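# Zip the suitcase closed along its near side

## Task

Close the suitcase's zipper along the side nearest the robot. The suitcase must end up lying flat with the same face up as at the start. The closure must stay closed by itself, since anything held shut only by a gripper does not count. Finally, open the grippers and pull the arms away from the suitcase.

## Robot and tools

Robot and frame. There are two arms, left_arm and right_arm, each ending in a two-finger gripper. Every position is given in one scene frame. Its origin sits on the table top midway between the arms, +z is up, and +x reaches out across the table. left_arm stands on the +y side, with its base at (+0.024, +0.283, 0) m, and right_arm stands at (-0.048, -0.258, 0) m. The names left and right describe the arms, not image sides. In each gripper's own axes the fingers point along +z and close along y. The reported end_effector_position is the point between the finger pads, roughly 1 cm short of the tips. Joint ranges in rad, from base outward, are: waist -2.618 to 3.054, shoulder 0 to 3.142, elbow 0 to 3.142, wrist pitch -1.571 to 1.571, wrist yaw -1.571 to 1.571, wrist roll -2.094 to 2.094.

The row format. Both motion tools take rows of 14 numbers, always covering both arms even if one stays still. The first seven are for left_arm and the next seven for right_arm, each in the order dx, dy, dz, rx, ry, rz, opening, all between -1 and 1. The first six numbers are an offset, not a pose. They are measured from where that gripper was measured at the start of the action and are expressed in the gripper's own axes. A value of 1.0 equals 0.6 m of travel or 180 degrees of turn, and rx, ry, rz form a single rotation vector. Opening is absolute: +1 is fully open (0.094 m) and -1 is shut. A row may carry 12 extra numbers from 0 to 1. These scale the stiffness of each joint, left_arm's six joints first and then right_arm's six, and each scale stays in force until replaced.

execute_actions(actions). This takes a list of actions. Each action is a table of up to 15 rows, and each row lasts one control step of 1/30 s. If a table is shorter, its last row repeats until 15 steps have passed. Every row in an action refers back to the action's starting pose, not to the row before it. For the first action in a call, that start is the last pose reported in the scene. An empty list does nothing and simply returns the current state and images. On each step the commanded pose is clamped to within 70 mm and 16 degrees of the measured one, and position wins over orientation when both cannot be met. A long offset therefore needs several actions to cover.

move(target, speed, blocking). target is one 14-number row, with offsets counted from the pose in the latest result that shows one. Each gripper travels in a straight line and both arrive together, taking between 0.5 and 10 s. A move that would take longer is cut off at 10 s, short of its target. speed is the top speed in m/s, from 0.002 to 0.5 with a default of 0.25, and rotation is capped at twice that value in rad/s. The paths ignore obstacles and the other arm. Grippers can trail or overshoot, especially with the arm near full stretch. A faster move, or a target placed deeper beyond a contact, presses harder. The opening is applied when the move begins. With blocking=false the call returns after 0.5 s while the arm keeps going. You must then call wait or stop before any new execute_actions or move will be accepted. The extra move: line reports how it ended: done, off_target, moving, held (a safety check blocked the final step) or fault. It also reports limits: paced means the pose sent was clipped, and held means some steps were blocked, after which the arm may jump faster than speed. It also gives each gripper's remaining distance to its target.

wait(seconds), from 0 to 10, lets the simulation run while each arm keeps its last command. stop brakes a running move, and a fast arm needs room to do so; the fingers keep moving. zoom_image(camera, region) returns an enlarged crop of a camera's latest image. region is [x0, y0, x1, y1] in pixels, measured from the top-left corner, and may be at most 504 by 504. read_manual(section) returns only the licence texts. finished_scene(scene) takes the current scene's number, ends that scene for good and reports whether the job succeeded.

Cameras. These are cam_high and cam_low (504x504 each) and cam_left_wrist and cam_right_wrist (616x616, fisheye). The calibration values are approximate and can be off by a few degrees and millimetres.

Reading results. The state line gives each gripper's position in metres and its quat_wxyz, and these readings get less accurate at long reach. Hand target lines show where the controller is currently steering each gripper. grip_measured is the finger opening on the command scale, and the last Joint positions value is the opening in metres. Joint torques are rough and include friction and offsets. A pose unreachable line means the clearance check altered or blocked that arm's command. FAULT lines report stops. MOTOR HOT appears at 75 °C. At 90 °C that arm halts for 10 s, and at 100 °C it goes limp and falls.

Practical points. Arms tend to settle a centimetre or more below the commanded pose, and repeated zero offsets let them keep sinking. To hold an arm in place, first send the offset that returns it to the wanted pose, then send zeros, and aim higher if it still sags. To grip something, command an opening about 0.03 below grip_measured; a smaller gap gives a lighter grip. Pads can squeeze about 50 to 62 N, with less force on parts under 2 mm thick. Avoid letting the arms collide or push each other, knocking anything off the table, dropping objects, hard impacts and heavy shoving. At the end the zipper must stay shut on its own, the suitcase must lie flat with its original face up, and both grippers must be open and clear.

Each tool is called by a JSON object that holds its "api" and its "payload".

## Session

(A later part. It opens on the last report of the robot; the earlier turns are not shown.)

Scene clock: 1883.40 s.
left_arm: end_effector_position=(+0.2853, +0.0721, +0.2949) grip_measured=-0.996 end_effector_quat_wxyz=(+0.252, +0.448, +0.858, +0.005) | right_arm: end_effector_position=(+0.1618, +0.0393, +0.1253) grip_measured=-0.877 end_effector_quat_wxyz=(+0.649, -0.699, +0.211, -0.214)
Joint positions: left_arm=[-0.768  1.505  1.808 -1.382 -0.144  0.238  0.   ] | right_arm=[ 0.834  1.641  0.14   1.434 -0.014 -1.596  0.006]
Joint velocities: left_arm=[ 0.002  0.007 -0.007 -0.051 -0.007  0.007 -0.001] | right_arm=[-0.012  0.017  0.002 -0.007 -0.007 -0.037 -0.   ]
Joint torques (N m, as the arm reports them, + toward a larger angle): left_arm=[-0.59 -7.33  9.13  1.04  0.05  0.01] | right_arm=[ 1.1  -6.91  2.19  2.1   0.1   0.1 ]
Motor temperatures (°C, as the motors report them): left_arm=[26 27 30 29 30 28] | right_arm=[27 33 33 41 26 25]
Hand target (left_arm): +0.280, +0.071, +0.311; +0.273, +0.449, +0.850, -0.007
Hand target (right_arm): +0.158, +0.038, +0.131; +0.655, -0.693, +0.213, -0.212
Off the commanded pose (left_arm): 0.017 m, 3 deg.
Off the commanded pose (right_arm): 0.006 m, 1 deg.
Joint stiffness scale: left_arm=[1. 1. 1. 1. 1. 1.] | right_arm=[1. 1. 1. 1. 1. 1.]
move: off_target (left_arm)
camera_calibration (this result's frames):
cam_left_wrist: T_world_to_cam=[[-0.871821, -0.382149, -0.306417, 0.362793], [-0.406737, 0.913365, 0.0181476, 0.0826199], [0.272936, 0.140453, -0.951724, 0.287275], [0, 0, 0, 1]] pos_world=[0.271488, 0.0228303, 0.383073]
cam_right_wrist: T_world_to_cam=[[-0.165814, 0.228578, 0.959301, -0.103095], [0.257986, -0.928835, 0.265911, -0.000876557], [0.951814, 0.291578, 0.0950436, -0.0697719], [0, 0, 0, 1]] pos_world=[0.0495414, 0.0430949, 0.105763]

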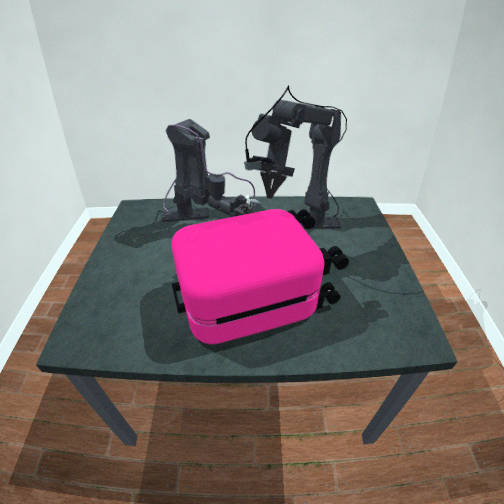

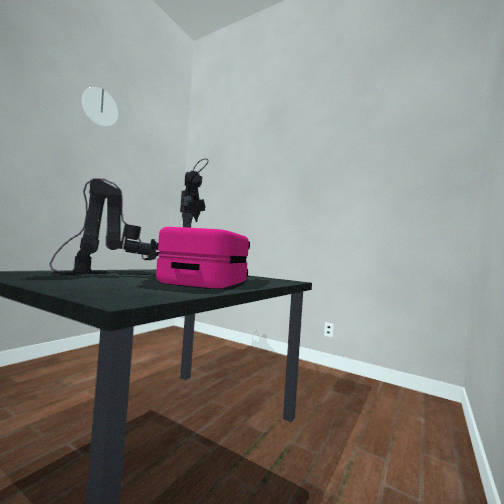

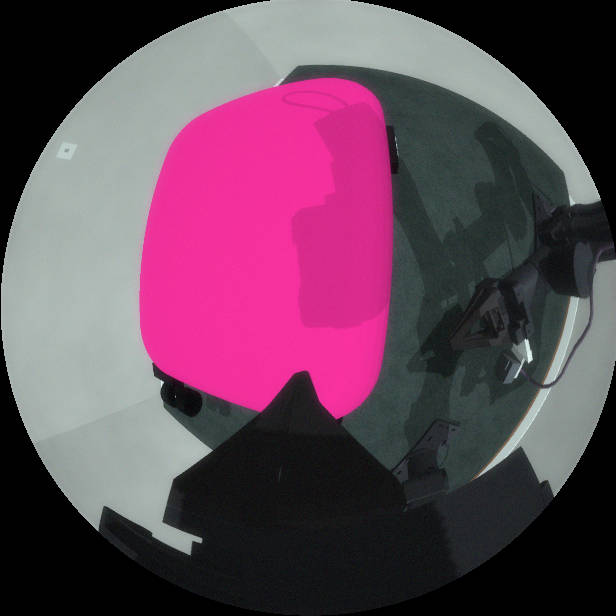

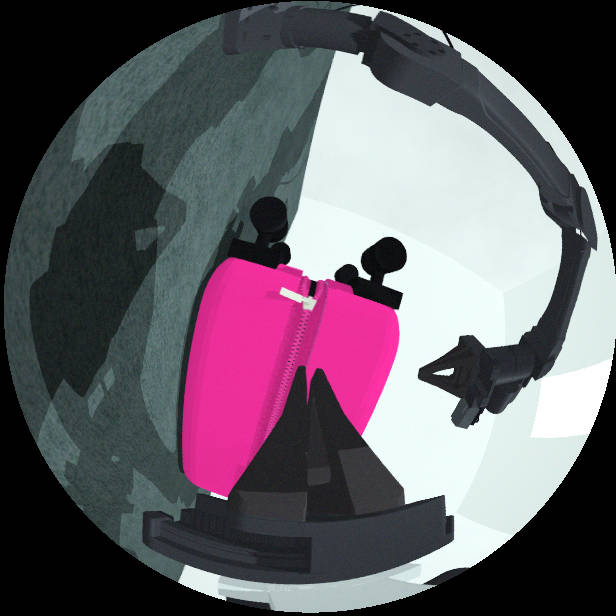

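{"api": "zoom_image", "payload": {"camera": "cam_right_wrist", "region": [220, 230, 420, 430]}}

Region (220, 230, 420, 430) of cam_right_wrist's 616x616 image, scaled by 2.520, with more detail than that image has.

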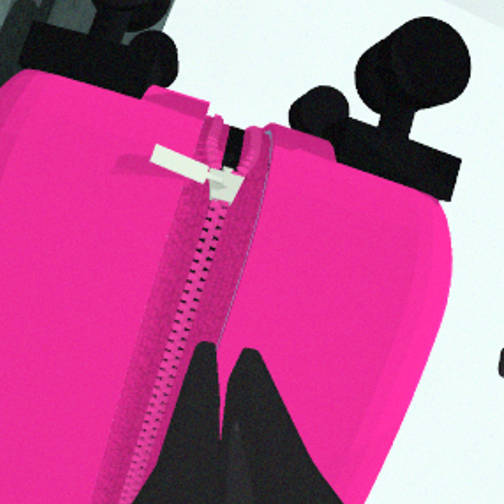

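{"api": "move", "payload": {"target": [0.21,0.004,-0.16,0,-0.08,0,-1, 0.05,-0.13,-0.15,-0.15,0,0,-0.88], "speed": 0.15}}

Scene clock: 1906.27 s.
left_arm: end_effector_position=(+0.1911, +0.1932, +0.3275) grip_measured=-0.996 end_effector_quat_wxyz=(+0.350, +0.447, +0.822, -0.039) | right_arm: end_effector_position=(+0.1357, -0.0445, +0.1966) grip_measured=-0.878 end_effector_quat_wxyz=(-0.452, +0.839, -0.257, +0.161)
Joint positions: left_arm=[-0.337  0.917  1.512 -1.465  0.184  0.6    0.   ] | right_arm=[ 0.658  0.732  0.636 -0.48  -0.135 -1.703  0.006]
Joint velocities: left_arm=[ 0.002 -0.017 -0.012 -0.066 -0.037  0.022 -0.   ] | right_arm=[ 0.017 -0.012 -0.002 -0.022 -0.051  0.022  0.001]
Joint torques (N m, as the arm reports them, + toward a larger angle): left_arm=[ 0.46 -0.63  5.44  1.36  0.28  0.  ] | right_arm=[-1.09 -1.45 10.25  1.78 -0.25  0.01]
Motor temperatures (°C, as the motors report them): left_arm=[26 28 31 30 29 28] | right_arm=[27 33 32 41 26 25]
Hand target (left_arm): +0.187, +0.193, +0.329; +0.356, +0.448, +0.819, -0.044
Hand target (right_arm): +0.136, -0.045, +0.212; -0.466, +0.831, -0.256, +0.164
Off the commanded pose (left_arm): 0.006 m, 2 deg.
Off the commanded pose (right_arm): 0.013 m, 2 deg.
Joint stiffness scale: left_arm=[1. 1. 1. 1. 1. 1.] | right_arm=[1. 1. 1. 1. 1. 1.]
move: off_target (right_arm)
camera_calibration (this result's frames):
cam_left_wrist: T_world_to_cam=[[-0.843142, -0.390898, -0.369203, 0.353674], [-0.344319, 0.919909, -0.187649, -0.012761], [0.412985, -0.0310916, -0.910207, 0.319789], [0, 0, 0, 1]] pos_world=[0.161736, 0.159932, 0.419257]
cam_right_wrist: T_world_to_cam=[[0.0935654, 0.605218, 0.790542, -0.141908], [0.354377, -0.762269, 0.54163, -0.150807], [0.93041, 0.229472, -0.285797, 0.0477732], [0, 0, 0, 1]] pos_world=[0.0222716, -0.0400331, 0.207519]

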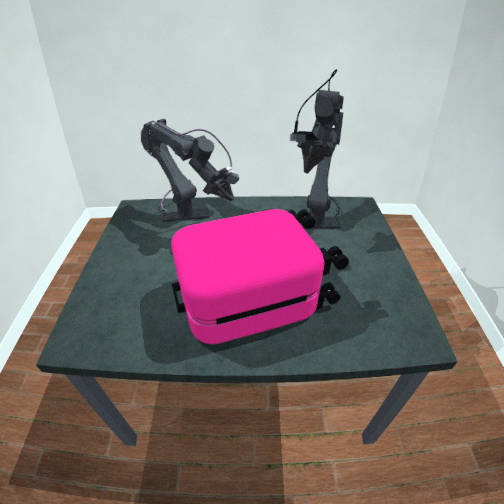

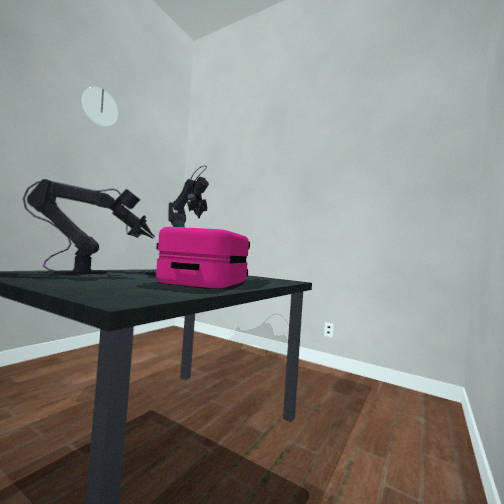

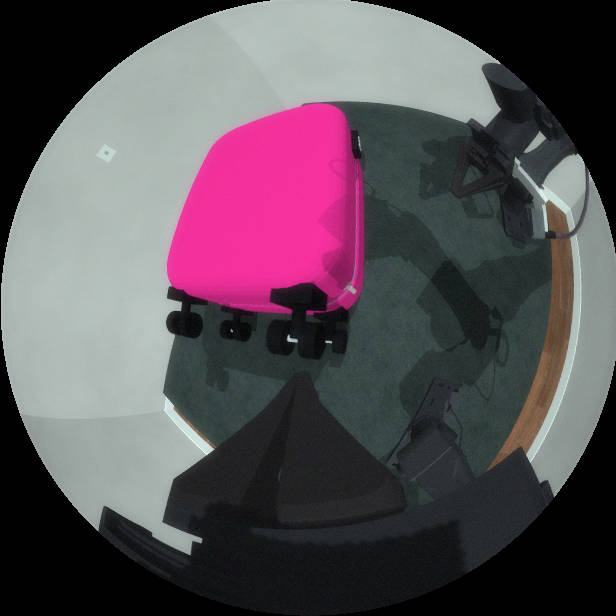

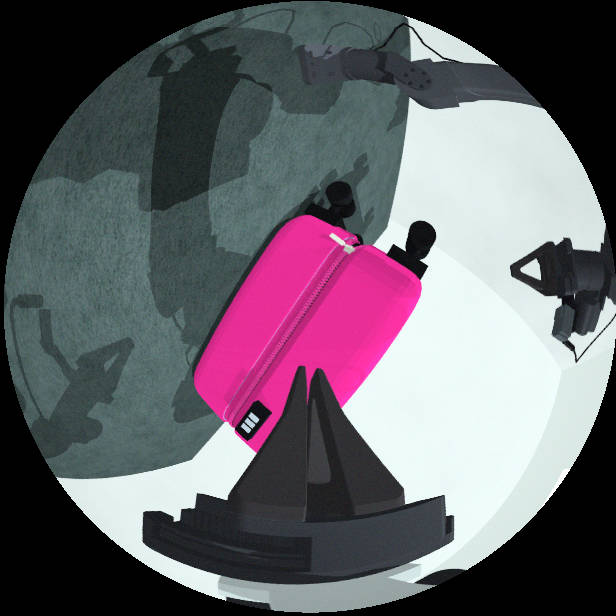

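{"api": "zoom_image", "payload": {"camera": "cam_left_wrist", "region": [260, 220, 400, 360]}}

Region (260, 220, 400, 360) of cam_left_wrist's 616x616 image, scaled by 3.600, with more detail than that image has.

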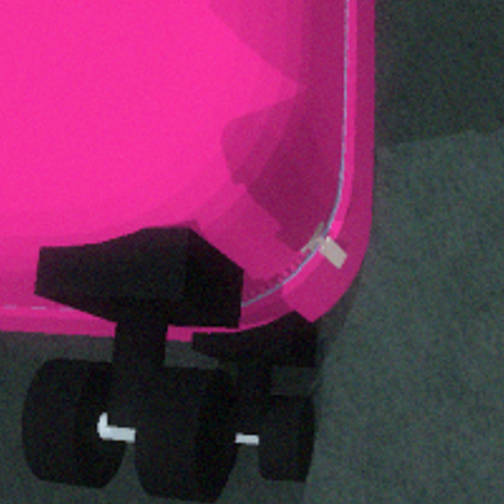

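{"api": "finished_scene", "payload": {"scene": 1}}

The scene is finished: the task was done.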